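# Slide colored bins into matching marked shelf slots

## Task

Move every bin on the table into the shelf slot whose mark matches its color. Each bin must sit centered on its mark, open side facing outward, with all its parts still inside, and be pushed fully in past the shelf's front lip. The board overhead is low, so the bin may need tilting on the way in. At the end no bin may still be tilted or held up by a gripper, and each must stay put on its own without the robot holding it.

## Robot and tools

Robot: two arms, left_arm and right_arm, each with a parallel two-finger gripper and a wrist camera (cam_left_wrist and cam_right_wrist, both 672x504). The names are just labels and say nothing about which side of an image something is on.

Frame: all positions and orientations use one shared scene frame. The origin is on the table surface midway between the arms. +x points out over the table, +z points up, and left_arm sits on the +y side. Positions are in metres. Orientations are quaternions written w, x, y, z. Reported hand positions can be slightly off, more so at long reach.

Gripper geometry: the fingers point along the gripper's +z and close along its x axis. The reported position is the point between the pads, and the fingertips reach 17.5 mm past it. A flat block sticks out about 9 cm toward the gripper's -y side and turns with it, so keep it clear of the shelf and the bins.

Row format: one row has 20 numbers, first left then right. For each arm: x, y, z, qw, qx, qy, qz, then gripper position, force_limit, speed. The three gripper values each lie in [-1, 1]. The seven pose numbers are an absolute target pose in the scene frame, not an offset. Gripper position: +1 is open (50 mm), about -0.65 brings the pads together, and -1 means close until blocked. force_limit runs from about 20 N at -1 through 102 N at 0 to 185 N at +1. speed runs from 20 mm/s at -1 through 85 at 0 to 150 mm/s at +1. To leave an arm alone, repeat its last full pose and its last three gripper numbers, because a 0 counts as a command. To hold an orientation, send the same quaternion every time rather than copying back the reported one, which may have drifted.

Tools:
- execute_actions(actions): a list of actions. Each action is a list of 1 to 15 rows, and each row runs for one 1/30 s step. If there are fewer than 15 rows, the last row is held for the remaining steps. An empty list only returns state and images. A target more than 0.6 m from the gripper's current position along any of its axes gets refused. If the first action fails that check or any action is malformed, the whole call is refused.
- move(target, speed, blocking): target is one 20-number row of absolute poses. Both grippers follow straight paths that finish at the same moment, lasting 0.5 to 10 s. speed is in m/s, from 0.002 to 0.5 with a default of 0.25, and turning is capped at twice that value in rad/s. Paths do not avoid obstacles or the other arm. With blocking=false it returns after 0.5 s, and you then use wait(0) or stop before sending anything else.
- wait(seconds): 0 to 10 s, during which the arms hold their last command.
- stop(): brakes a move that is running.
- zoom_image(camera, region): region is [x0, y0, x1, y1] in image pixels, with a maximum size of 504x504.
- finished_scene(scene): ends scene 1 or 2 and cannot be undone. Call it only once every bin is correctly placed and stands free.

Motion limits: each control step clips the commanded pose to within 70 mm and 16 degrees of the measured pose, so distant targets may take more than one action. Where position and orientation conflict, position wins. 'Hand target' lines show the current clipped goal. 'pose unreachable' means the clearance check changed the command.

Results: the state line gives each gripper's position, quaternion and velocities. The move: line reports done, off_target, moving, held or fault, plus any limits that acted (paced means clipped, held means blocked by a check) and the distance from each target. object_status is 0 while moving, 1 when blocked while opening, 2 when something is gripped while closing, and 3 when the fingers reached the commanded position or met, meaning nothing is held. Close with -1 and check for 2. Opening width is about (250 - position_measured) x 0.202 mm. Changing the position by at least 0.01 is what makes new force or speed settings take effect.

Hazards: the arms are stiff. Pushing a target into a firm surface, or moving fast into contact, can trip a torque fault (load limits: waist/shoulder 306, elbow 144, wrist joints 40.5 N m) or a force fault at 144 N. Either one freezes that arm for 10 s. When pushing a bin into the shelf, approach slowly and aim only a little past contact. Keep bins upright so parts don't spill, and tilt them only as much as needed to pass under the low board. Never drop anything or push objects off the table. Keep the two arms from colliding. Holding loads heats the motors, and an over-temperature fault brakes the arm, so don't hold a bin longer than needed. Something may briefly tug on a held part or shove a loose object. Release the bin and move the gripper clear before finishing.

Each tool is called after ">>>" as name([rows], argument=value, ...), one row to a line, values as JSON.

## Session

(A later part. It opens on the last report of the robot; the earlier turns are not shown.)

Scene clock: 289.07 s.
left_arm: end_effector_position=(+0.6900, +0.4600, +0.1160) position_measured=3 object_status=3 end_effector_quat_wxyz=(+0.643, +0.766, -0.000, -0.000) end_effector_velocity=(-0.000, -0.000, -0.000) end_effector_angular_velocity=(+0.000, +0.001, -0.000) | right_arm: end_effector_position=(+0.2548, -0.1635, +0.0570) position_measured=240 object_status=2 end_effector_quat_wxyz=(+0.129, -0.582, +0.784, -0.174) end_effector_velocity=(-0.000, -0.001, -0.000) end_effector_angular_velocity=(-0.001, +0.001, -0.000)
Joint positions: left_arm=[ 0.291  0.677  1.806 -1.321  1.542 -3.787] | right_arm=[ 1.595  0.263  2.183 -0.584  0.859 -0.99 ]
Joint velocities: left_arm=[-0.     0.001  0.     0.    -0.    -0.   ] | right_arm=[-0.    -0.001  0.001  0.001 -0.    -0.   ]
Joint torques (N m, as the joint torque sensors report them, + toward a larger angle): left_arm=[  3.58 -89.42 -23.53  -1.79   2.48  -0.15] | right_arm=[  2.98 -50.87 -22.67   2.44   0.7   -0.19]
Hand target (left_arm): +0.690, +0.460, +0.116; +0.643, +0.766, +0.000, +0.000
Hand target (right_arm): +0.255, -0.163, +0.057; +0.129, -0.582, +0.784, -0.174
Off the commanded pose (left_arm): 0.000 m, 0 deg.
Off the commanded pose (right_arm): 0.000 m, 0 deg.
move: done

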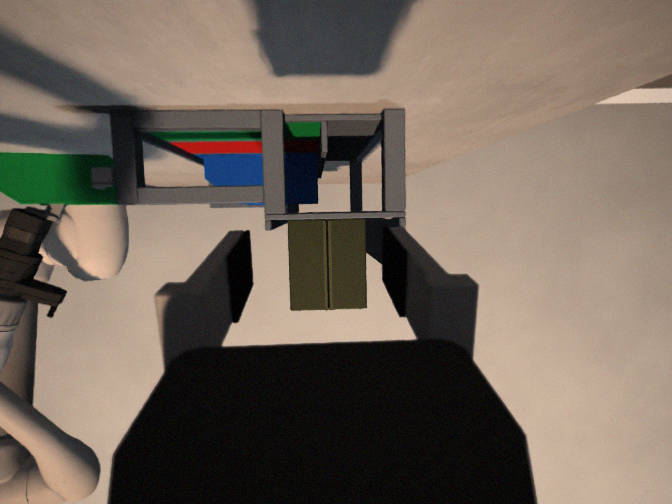

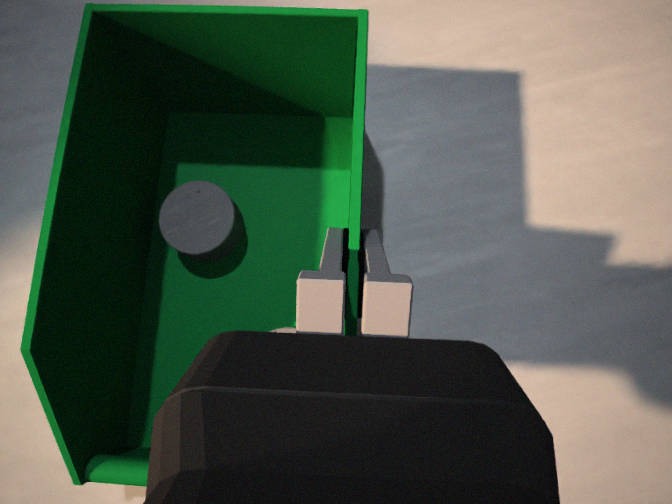

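>>> move(target=[0.69,0.46,0.116,0.6428,0.766,0,0,1,0,0,0.262,-0.15,0.095,-0.129,0.582,-0.7838,0.1738,-1,0.2,0], speed=0.12)

>>> move(target=[0.64,0.46,0.116,0.6428,0.766,0,0,1,0,0,0.5,0.071,0.10,-0.1167,0.6974,-0.6974,0.1167,-1,0.2,0], speed=0.18)

>>> zoom_image(camera="cam_right_wrist", region=[330, 0, 630, 300])

Scene clock: 295.30 s.
left_arm: end_effector_position=(+0.6900, +0.4600, +0.1160) position_measured=3 object_status=3 end_effector_quat_wxyz=(+0.643, +0.766, -0.000, +0.000) end_effector_velocity=(-0.000, -0.000, -0.000) end_effector_angular_velocity=(+0.000, +0.001, -0.000) | right_arm: end_effector_position=(+0.2620, -0.1500, +0.0950) position_measured=240 object_status=2 end_effector_quat_wxyz=(+0.129, -0.582, +0.784, -0.174) end_effector_velocity=(+0.000, +0.000, +0.000) end_effector_angular_velocity=(+0.000, +0.000, +0.000)
Joint positions: left_arm=[ 0.291  0.677  1.806 -1.321  1.542 -3.787] | right_arm=[ 1.585  0.227  2.133 -0.55   0.928 -1.057]
Joint velocities: left_arm=[-0.  0.  0.  0.  0. -0.] | right_arm=[-0.     0.    -0.001  0.001  0.    -0.001]
Joint torques (N m, as the joint torque sensors report them, + toward a larger angle): left_arm=[  1.98 -88.14 -25.02  -1.83   2.67   0.04] | right_arm=[  2.37 -55.87 -29.74   1.52   1.     0.23]
Hand target (left_arm): +0.690, +0.460, +0.116; +0.643, +0.766, +0.000, +0.000
Hand target (right_arm): +0.262, -0.150, +0.095; +0.129, -0.582, +0.784, -0.174
Off the commanded pose (left_arm): 0.000 m, 0 deg.
Off the commanded pose (right_arm): 0.000 m, 0 deg.
move: done

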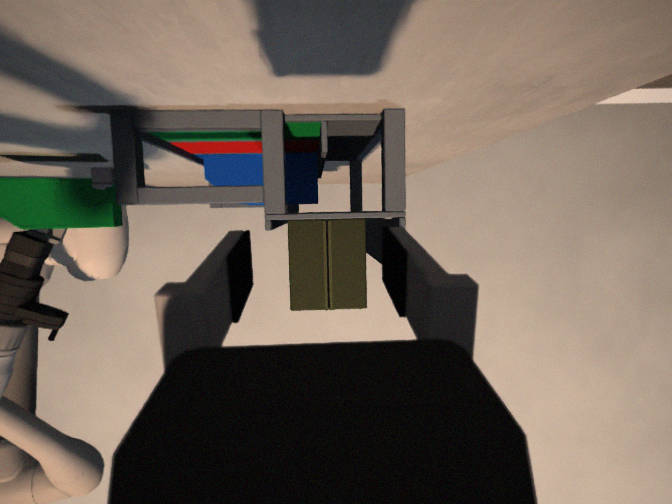

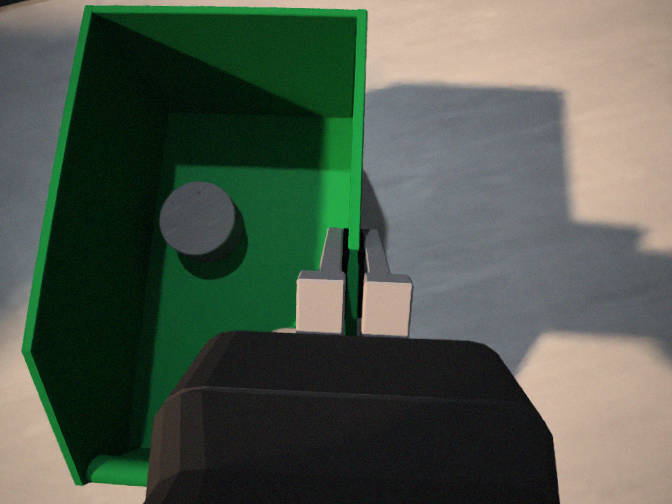

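Scene clock: 297.50 s.
left_arm: end_effector_position=(+0.6400, +0.4600, +0.1160) position_measured=3 object_status=3 end_effector_quat_wxyz=(+0.643, +0.766, +0.000, +0.000) end_effector_velocity=(-0.000, +0.000, +0.000) end_effector_angular_velocity=(+0.000, -0.001, -0.001) | right_arm: end_effector_position=(+0.4998, +0.0715, +0.1006) position_measured=240 object_status=2 end_effector_quat_wxyz=(-0.117, +0.697, -0.697, +0.117) end_effector_velocity=(+0.000, +0.000, -0.000) end_effector_angular_velocity=(-0.000, +0.001, -0.000)
Joint positions: left_arm=[ 0.305  0.629  1.91  -1.313  1.536 -3.732] | right_arm=[ 1.283  0.518  1.643 -0.394  0.871 -1.78 ]
Joint velocities: left_arm=[ 0.    -0.001  0.     0.001  0.    -0.   ] | right_arm=[-0.     0.001 -0.001  0.001  0.001 -0.001]
Joint torques (N m, as the joint torque sensors report them, + toward a larger angle): left_arm=[  2.56 -83.35 -22.57  -1.61   2.76  -0.12] | right_arm=[  1.68 -93.32 -37.54   2.61  -0.51  -0.02]
Hand target (left_arm): +0.640, +0.460, +0.116; +0.643, +0.766, +0.000, +0.000
Hand target (right_arm): +0.500, +0.071, +0.101; -0.117, +0.697, -0.697, +0.117
Off the commanded pose (left_arm): 0.000 m, 0 deg.
Off the commanded pose (right_arm): 0.001 m, 0 deg.
move: done

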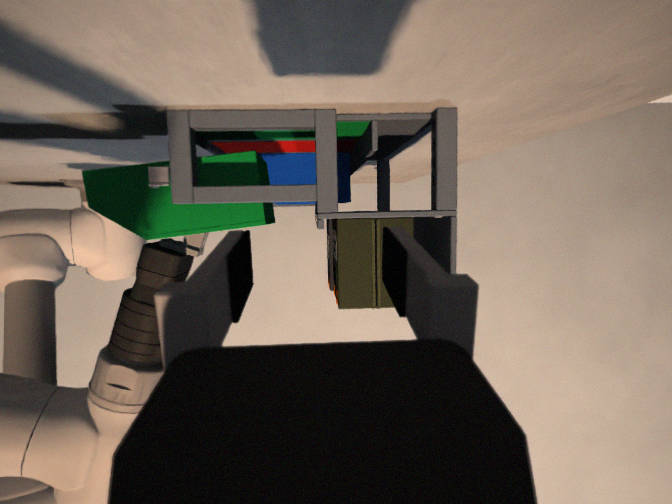

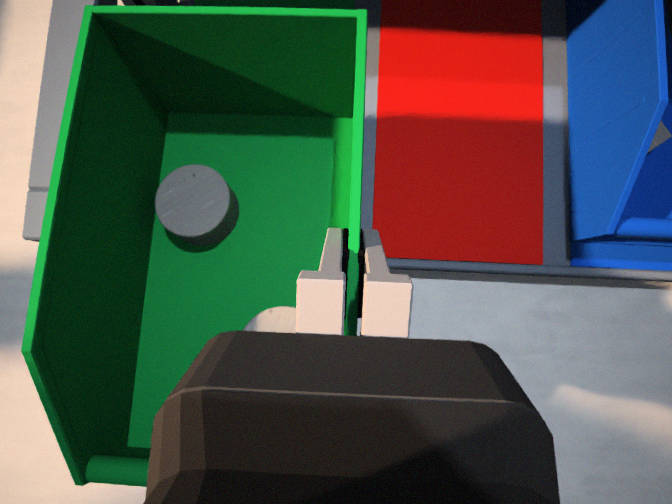

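Region (330, 0, 630, 300) of cam_right_wrist's 672x504 image, scaled by 1.680, with more detail than that image has.

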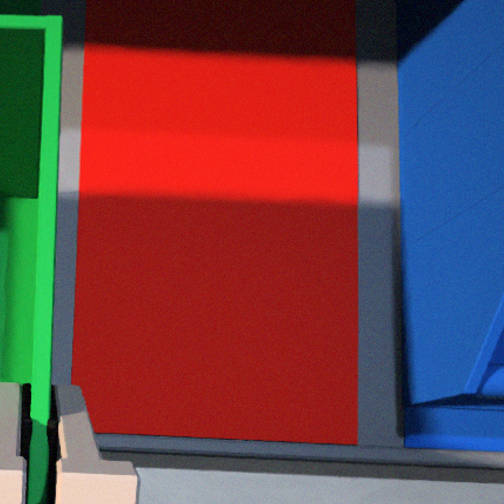

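>>> move(target=[0.64,0.46,0.116,0.6428,0.766,0,0,1,0,0,0.54,0.0755,0.077,-0.1167,0.6974,-0.6974,0.1167,-1,0.2,0], speed=0.07)

>>> zoom_image(camera="cam_left_wrist", region=[120, 100, 390, 240])

Scene clock: 306.53 s.
left_arm: end_effector_position=(+0.6400, +0.4600, +0.1160) position_measured=3 object_status=3 end_effector_quat_wxyz=(+0.643, +0.766, +0.000, +0.000) end_effector_velocity=(-0.000, -0.001, +0.000) end_effector_angular_velocity=(+0.000, -0.000, -0.002) | right_arm: end_effector_position=(+0.5400, +0.0756, +0.0771) position_measured=240 object_status=2 end_effector_quat_wxyz=(-0.117, +0.697, -0.697, +0.117) end_effector_velocity=(+0.000, -0.000, -0.001) end_effector_angular_velocity=(-0.000, +0.000, +0.000)
Joint positions: left_arm=[ 0.305  0.629  1.91  -1.313  1.536 -3.732] | right_arm=[ 1.24   0.567  1.611 -0.395  0.842 -1.816]
Joint velocities: left_arm=[-0.002 -0.     0.     0.     0.     0.   ] | right_arm=[-0.     0.     0.    -0.    -0.001 -0.   ]
Joint torques (N m, as the joint torque sensors report them, + toward a larger angle): left_arm=[  2.65 -84.27 -22.56  -1.57   2.82  -0.22] | right_arm=[  2.59 -97.01 -36.27   2.82  -0.56   0.05]
Hand target (left_arm): +0.640, +0.460, +0.116; +0.643, +0.766, +0.000, +0.000
Hand target (right_arm): +0.540, +0.076, +0.077; -0.117, +0.697, -0.697, +0.117
Off the commanded pose (left_arm): 0.000 m, 0 deg.
Off the commanded pose (right_arm): 0.000 m, 0 deg.
move: done

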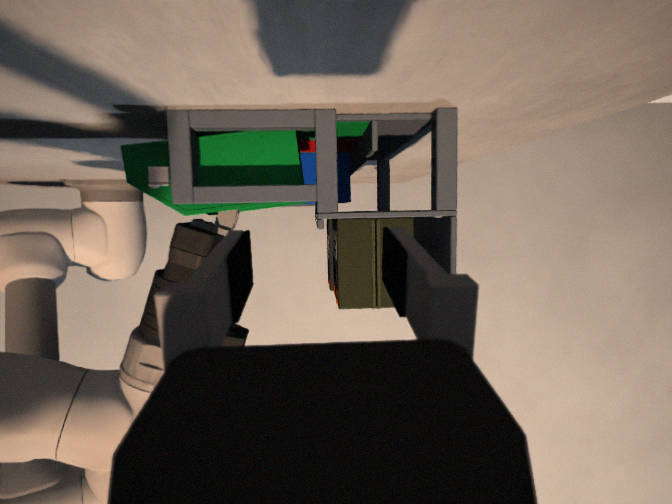

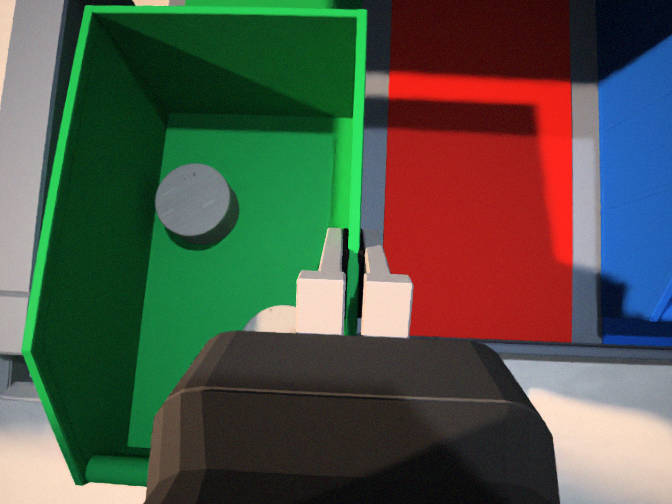

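Region (120, 100, 390, 240) of cam_left_wrist's 672x504 image, scaled by 1.867, with more detail than that image has; it fills the top 261 rows of this view, and the rest is white.

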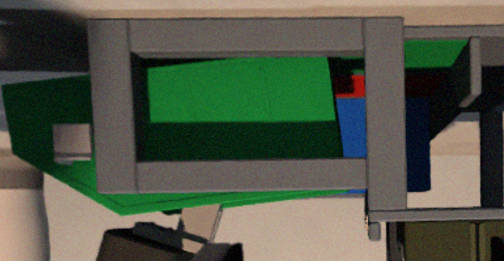

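>>> move(target=[0.69,0.46,0.116,0.6428,0.766,0,0,1,0,0,0.604,0.0755,0.0775,-0.1228,0.6964,-0.6964,0.1228,-1,0.2,0], speed=0.05)

>>> zoom_image(camera="cam_left_wrist", region=[110, 100, 350, 230])

Scene clock: 313.37 s.
left_arm: end_effector_position=(+0.6900, +0.4600, +0.1160) position_measured=3 object_status=3 end_effector_quat_wxyz=(+0.643, +0.766, -0.000, -0.000) end_effector_velocity=(+0.000, +0.000, +0.000) end_effector_angular_velocity=(+0.000, -0.000, +0.000) | right_arm: end_effector_position=(+0.6040, +0.0756, +0.0776) position_measured=240 object_status=2 end_effector_quat_wxyz=(-0.123, +0.696, -0.696, +0.123) end_effector_velocity=(+0.000, -0.000, -0.000) end_effector_angular_velocity=(-0.001, +0.000, +0.000)
Joint positions: left_arm=[ 0.291  0.677  1.806 -1.321  1.542 -3.787] | right_arm=[ 1.176  0.605  1.548 -0.401  0.839 -1.878]
Joint velocities: left_arm=[ 0.    -0.    -0.001  0.    -0.    -0.   ] | right_arm=[-0.     0.     0.     0.     0.    -0.001]
Joint torques (N m, as the joint torque sensors report them, + toward a larger angle): left_arm=[  1.35 -91.8  -24.2   -1.54   2.56  -0.29] | right_arm=[   1.3  -101.06  -37.23    2.78   -0.61    0.2 ]
Hand target (left_arm): +0.690, +0.460, +0.116; +0.643, +0.766, -0.000, -0.000
Hand target (right_arm): +0.604, +0.076, +0.078; -0.123, +0.696, -0.696, +0.123
Off the commanded pose (left_arm): 0.000 m, 0 deg.
Off the commanded pose (right_arm): 0.000 m, 0 deg.
move: done

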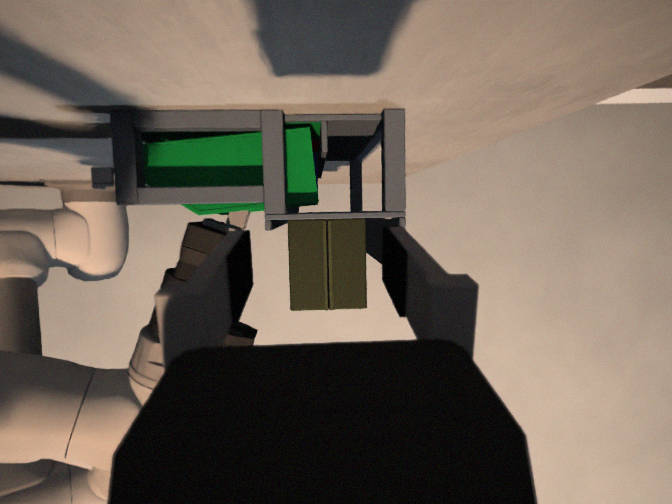

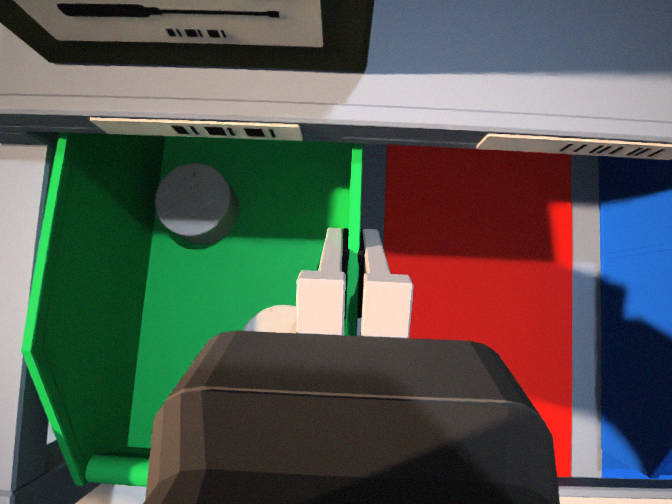

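Region (110, 100, 350, 230) of cam_left_wrist's 672x504 image, scaled by 2.100, with more detail than that image has; it fills the top 273 rows of this view, and the rest is white.

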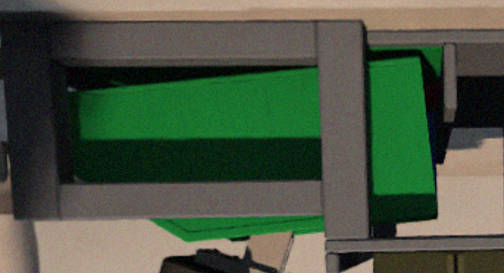

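>>> move(target=[0.69,0.46,0.116,0.6428,0.766,0,0,1,0,0,0.608,0.0755,0.0665,-0.153,0.6903,-0.6903,0.153,-1,0.2,0], speed=0.06)

>>> zoom_image(camera="cam_left_wrist", region=[270, 105, 350, 215])

Scene clock: 319.50 s.
left_arm: end_effector_position=(+0.6900, +0.4600, +0.1160) position_measured=3 object_status=3 end_effector_quat_wxyz=(+0.643, +0.766, -0.000, -0.000) end_effector_velocity=(-0.000, -0.000, -0.000) end_effector_angular_velocity=(-0.000, +0.001, -0.000) | right_arm: end_effector_position=(+0.6080, +0.0755, +0.0665) position_measured=240 object_status=2 end_effector_quat_wxyz=(-0.153, +0.690, -0.690, +0.153) end_effector_velocity=(+0.000, +0.000, -0.000) end_effector_angular_velocity=(-0.000, -0.003, +0.000)
Joint positions: left_arm=[ 0.291  0.677  1.806 -1.321  1.542 -3.787] | right_arm=[ 1.197  0.614  1.584 -0.539  0.787 -1.751]
Joint velocities: left_arm=[-0.     0.001  0.    -0.     0.     0.   ] | right_arm=[ 0.001  0.001  0.    -0.005 -0.001  0.004]
Joint torques (N m, as the joint torque sensors report them, + toward a larger angle): left_arm=[  1.07 -89.86 -24.45  -1.76   2.78  -0.1 ] | right_arm=[   2.16 -100.29  -36.51    2.32   -0.36    0.38]
Hand target (left_arm): +0.690, +0.460, +0.116; +0.643, +0.766, -0.000, -0.000
Hand target (right_arm): +0.608, +0.075, +0.066; -0.153, +0.690, -0.690, +0.153
Off the commanded pose (left_arm): 0.000 m, 0 deg.
Off the commanded pose (right_arm): 0.000 m, 0 deg.
move: done

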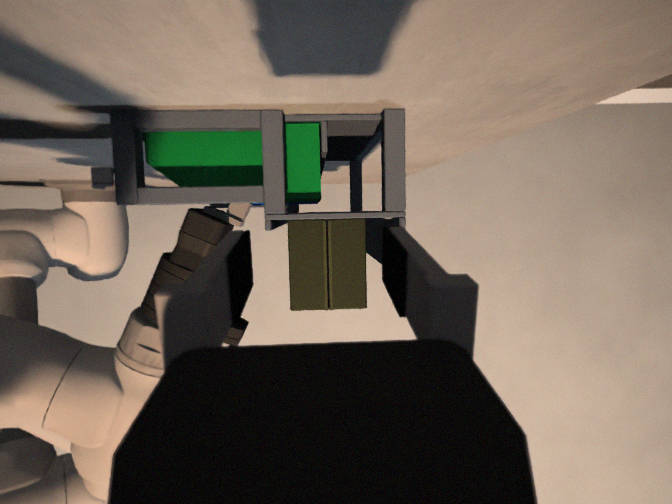

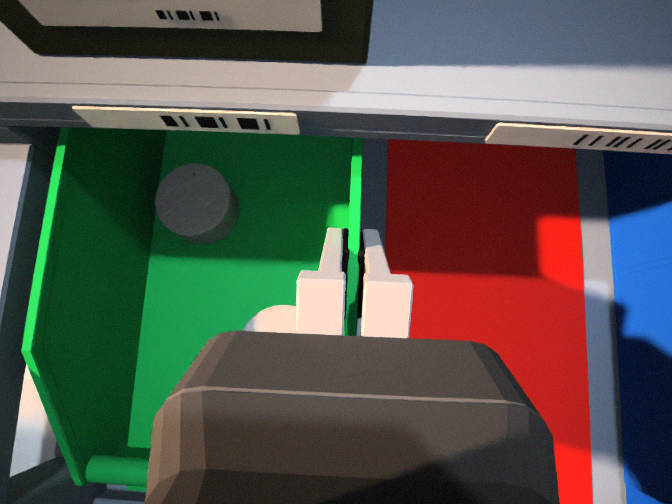

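Region (270, 105, 350, 215) of cam_left_wrist's 672x504 image, scaled by 4.582, with more detail than that image has; it fills the left 367 columns of this view, and the rest is white.

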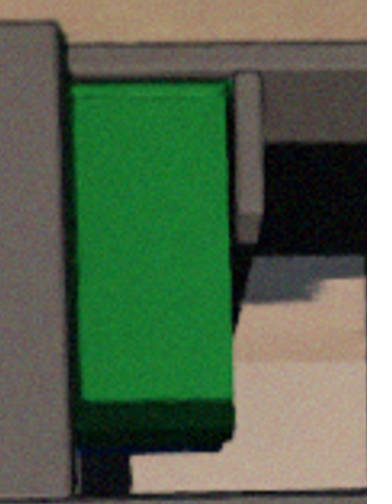

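>>> move(target=[0.69,0.46,0.116,0.6428,0.766,0,0,1,0,0,0.6088,0.0755,0.0652,-0.153,0.6903,-0.6903,0.153,-1,0.2,0], speed=0.02)

>>> move(target=[0.69,0.46,0.116,0.6428,0.766,0,0,1,0,0,0.6088,0.0755,0.0652,-0.153,0.6903,-0.6903,0.153,-0.2,0.2,-0.3], speed=0.02)

>>> move(target=[0.69,0.46,0.116,0.6428,0.766,0,0,1,0,0,0.585,0.0755,0.125,-0.153,0.6903,-0.6903,0.153,-0.2,0.2,-0.3], speed=0.15)

>>> move(target=[0.69,0.46,0.116,0.6428,0.766,0,0,1,0,0,0.42,0.011,0.2,-0.153,0.6903,-0.6903,0.153,-0.2,0.2,-0.3], speed=0.3)

Scene clock: 325.53 s.
left_arm: end_effector_position=(+0.6900, +0.4600, +0.1160) position_measured=3 object_status=3 end_effector_quat_wxyz=(+0.643, +0.766, +0.000, -0.000) end_effector_velocity=(-0.000, -0.001, -0.000) end_effector_angular_velocity=(-0.000, +0.000, -0.001) | right_arm: end_effector_position=(+0.6088, +0.0754, +0.0652) position_measured=240 object_status=2 end_effector_quat_wxyz=(-0.153, +0.690, -0.690, +0.153) end_effector_velocity=(+0.000, +0.001, +0.000) end_effector_angular_velocity=(+0.001, +0.000, -0.001)
Joint positions: left_arm=[ 0.291  0.677  1.806 -1.321  1.542 -3.787] | right_arm=[ 1.196  0.616  1.583 -0.54   0.785 -1.75 ]
Joint velocities: left_arm=[-0.001  0.    -0.    -0.    -0.     0.   ] | right_arm=[-0.     0.    -0.001  0.001  0.     0.   ]
Joint torques (N m, as the joint torque sensors report them, + toward a larger angle): left_arm=[  3.01 -90.17 -24.35  -1.38   2.98   0.02] | right_arm=[  1.49 -99.87 -34.15   2.39  -0.29   0.06]
Hand target (left_arm): +0.690, +0.460, +0.116; +0.643, +0.766, +0.000, +0.000
Hand target (right_arm): +0.609, +0.076, +0.065; -0.153, +0.690, -0.690, +0.153
Off the commanded pose (left_arm): 0.000 m, 0 deg.
Off the commanded pose (right_arm): 0.000 m, 0 deg.
move: done

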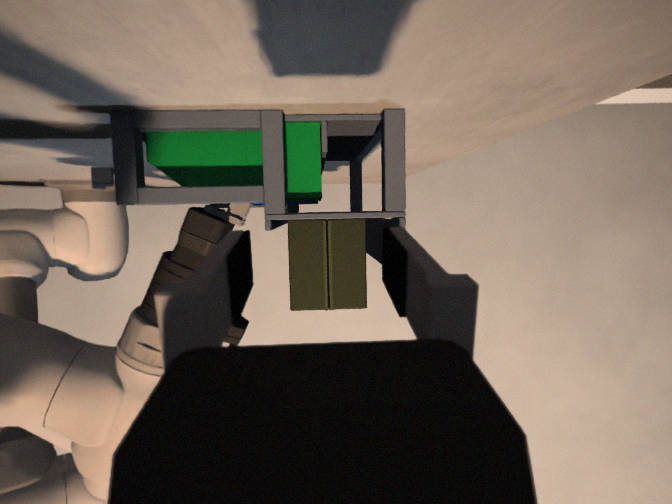

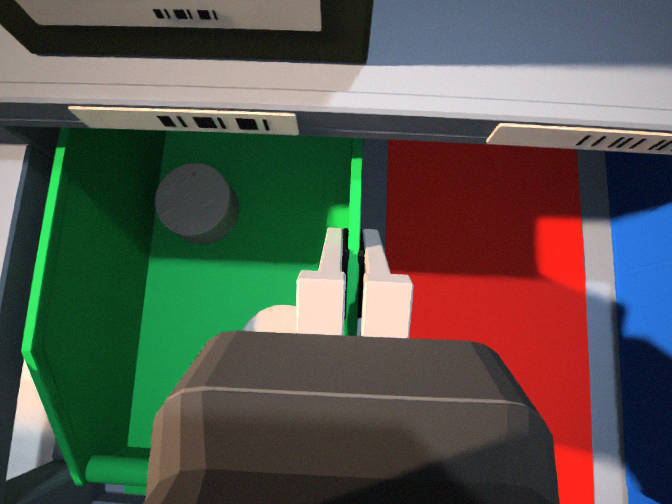

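Scene clock: 326.23 s.
left_arm: end_effector_position=(+0.6900, +0.4600, +0.1160) position_measured=3 object_status=3 end_effector_quat_wxyz=(+0.643, +0.766, +0.000, -0.000) end_effector_velocity=(+0.000, +0.002, -0.000) end_effector_angular_velocity=(+0.000, +0.000, +0.003) | right_arm: end_effector_position=(+0.6088, +0.0755, +0.0652) position_measured=182 object_status=3 end_effector_quat_wxyz=(-0.153, +0.690, -0.690, +0.153) end_effector_velocity=(+0.000, +0.000, +0.001) end_effector_angular_velocity=(+0.001, -0.001, +0.000)
Joint positions: left_arm=[ 0.291  0.677  1.806 -1.321  1.542 -3.787] | right_arm=[ 1.196  0.616  1.583 -0.54   0.785 -1.75 ]
Joint velocities: left_arm=[0.003 0.    0.    0.    0.    0.   ] | right_arm=[-0.    -0.    -0.001 -0.     0.    -0.   ]
Joint torques (N m, as the joint torque sensors report them, + toward a larger angle): left_arm=[  2.7  -89.73 -24.4   -1.62   2.77  -0.18] | right_arm=[  0.59 -96.53 -32.87   2.54  -0.17   0.09]
Hand target (left_arm): +0.690, +0.460, +0.116; +0.643, +0.766, +0.000, +0.000
Hand target (right_arm): +0.609, +0.075, +0.065; -0.153, +0.690, -0.690, +0.153
Off the commanded pose (left_arm): 0.000 m, 0 deg.
Off the commanded pose (right_arm): 0.000 m, 0 deg.
move: done

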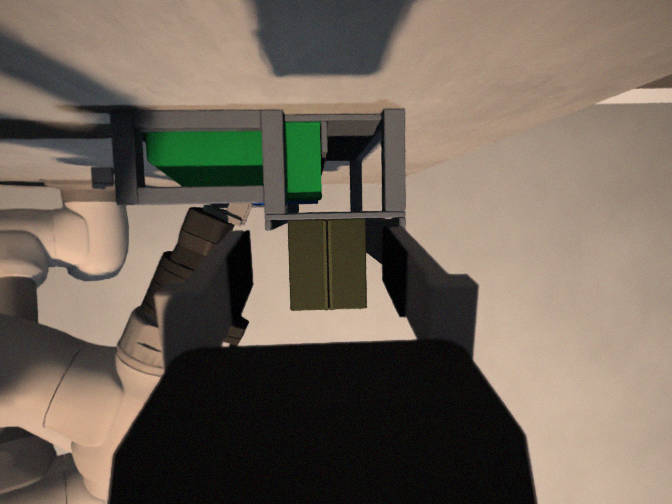

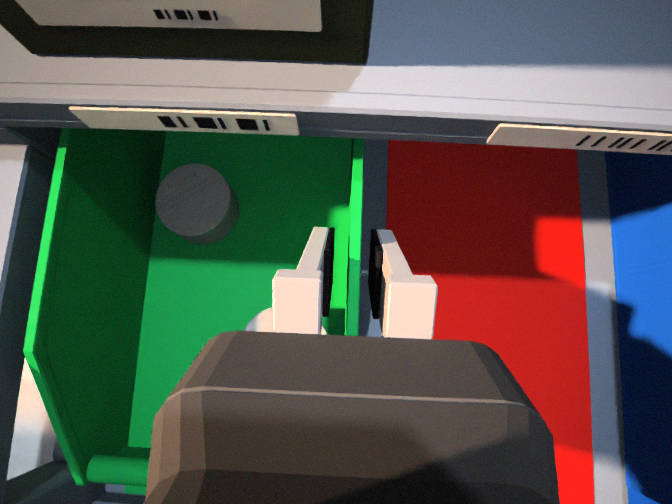

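Scene clock: 327.00 s.
left_arm: end_effector_position=(+0.6900, +0.4600, +0.1160) position_measured=3 object_status=3 end_effector_quat_wxyz=(+0.643, +0.766, -0.000, +0.000) end_effector_velocity=(+0.000, +0.000, +0.001) end_effector_angular_velocity=(-0.000, -0.001, +0.000) | right_arm: end_effector_position=(+0.5850, +0.0754, +0.1249) position_measured=182 object_status=3 end_effector_quat_wxyz=(-0.153, +0.690, -0.690, +0.153) end_effector_velocity=(+0.000, +0.001, +0.002) end_effector_angular_velocity=(+0.002, -0.001, +0.001)
Joint positions: left_arm=[ 0.291  0.677  1.806 -1.321  1.542 -3.787] | right_arm=[ 1.221  0.547  1.573 -0.506  0.864 -1.778]
Joint velocities: left_arm=[ 0.    -0.001  0.    -0.    -0.     0.   ] | right_arm=[ 0.    -0.002 -0.001 -0.     0.    -0.   ]
Joint torques (N m, as the joint torque sensors report them, + toward a larger angle): left_arm=[  2.18 -89.07 -24.2   -1.97   2.63   0.07] | right_arm=[  1.41 -92.5  -35.38   2.66  -0.16   0.05]
Hand target (left_arm): +0.690, +0.460, +0.116; +0.643, +0.766, +0.000, +0.000
Hand target (right_arm): +0.585, +0.075, +0.125; -0.153, +0.690, -0.690, +0.153
Off the commanded pose (left_arm): 0.000 m, 0 deg.
Off the commanded pose (right_arm): 0.000 m, 0 deg.
move: done

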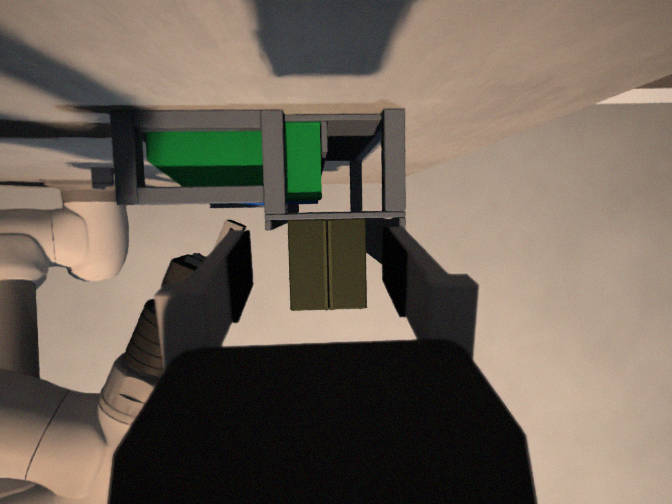

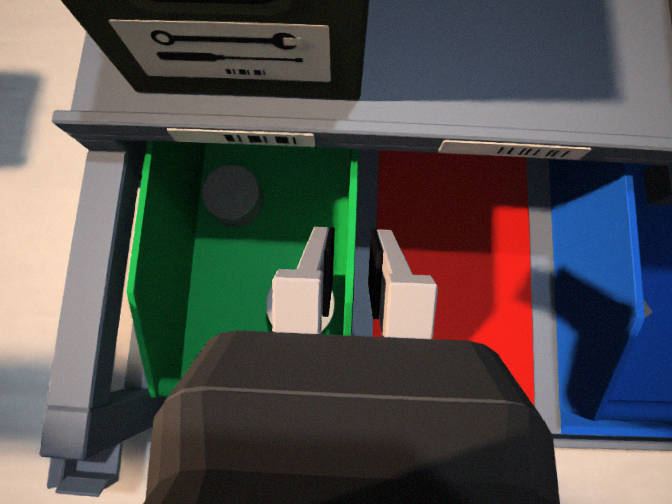

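Scene clock: 328.07 s.
left_arm: end_effector_position=(+0.6900, +0.4600, +0.1160) position_measured=3 object_status=3 end_effector_quat_wxyz=(+0.643, +0.766, +0.000, -0.000) end_effector_velocity=(-0.000, -0.001, -0.000) end_effector_angular_velocity=(-0.000, +0.001, -0.001) | right_arm: end_effector_position=(+0.4200, +0.0107, +0.1997) position_measured=182 object_status=3 end_effector_quat_wxyz=(-0.153, +0.690, -0.690, +0.153) end_effector_velocity=(-0.001, +0.001, +0.001) end_effector_angular_velocity=(+0.002, -0.000, +0.000)
Joint positions: left_arm=[ 0.291  0.677  1.806 -1.321  1.542 -3.787] | right_arm=[ 1.389  0.315  1.775 -0.506  0.961 -1.639]
Joint velocities: left_arm=[-0.001  0.     0.    -0.    -0.     0.   ] | right_arm=[ 0.001 -0.001 -0.     0.    -0.     0.   ]
Joint torques (N m, as the joint torque sensors report them, + toward a larger angle): left_arm=[  1.91 -89.63 -23.33  -1.58   2.81  -0.27] | right_arm=[  0.63 -70.52 -36.5    2.66  -0.03   0.1 ]
Hand target (left_arm): +0.690, +0.460, +0.116; +0.643, +0.766, +0.000, +0.000
Hand target (right_arm): +0.420, +0.011, +0.200; -0.153, +0.690, -0.690, +0.153
Off the commanded pose (left_arm): 0.000 m, 0 deg.
Off the commanded pose (right_arm): 0.000 m, 0 deg.
move: done

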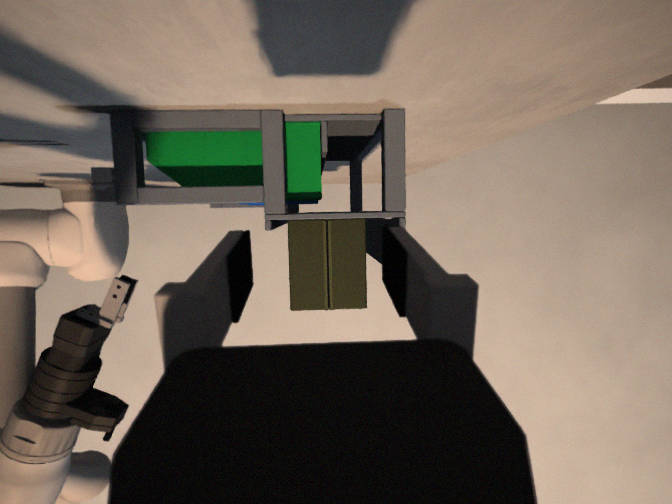

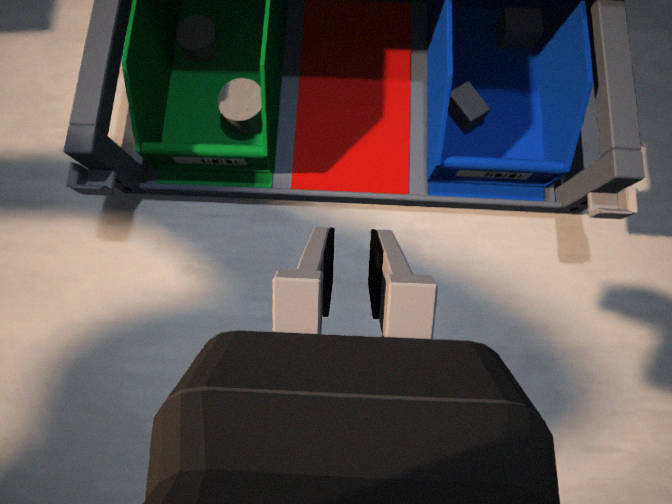

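>>> zoom_image(camera="cam_right_wrist", region=[120, 120, 310, 210])

>>> zoom_image(camera="cam_right_wrist", region=[400, 130, 590, 220])

Region (120, 120, 310, 210) of cam_right_wrist's 672x504 image, scaled by 2.653, with more detail than that image has; it fills the top 239 rows of this view, and the rest is white.

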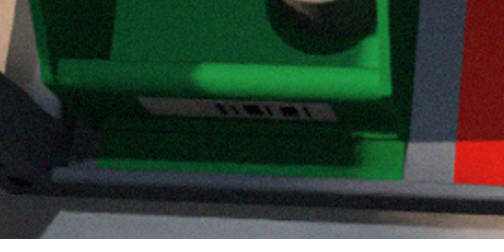

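Region (400, 130, 590, 220) of cam_right_wrist's 672x504 image, scaled by 2.653, with more detail than that image has; it fills the top 239 rows of this view, and the rest is white.

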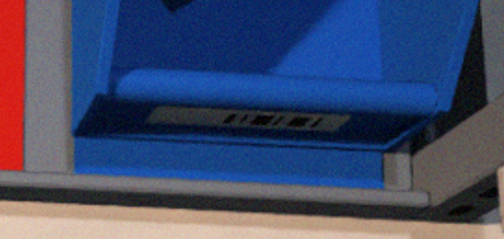

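>>> finished_scene(scene=1)

The scene is finished: the task was done.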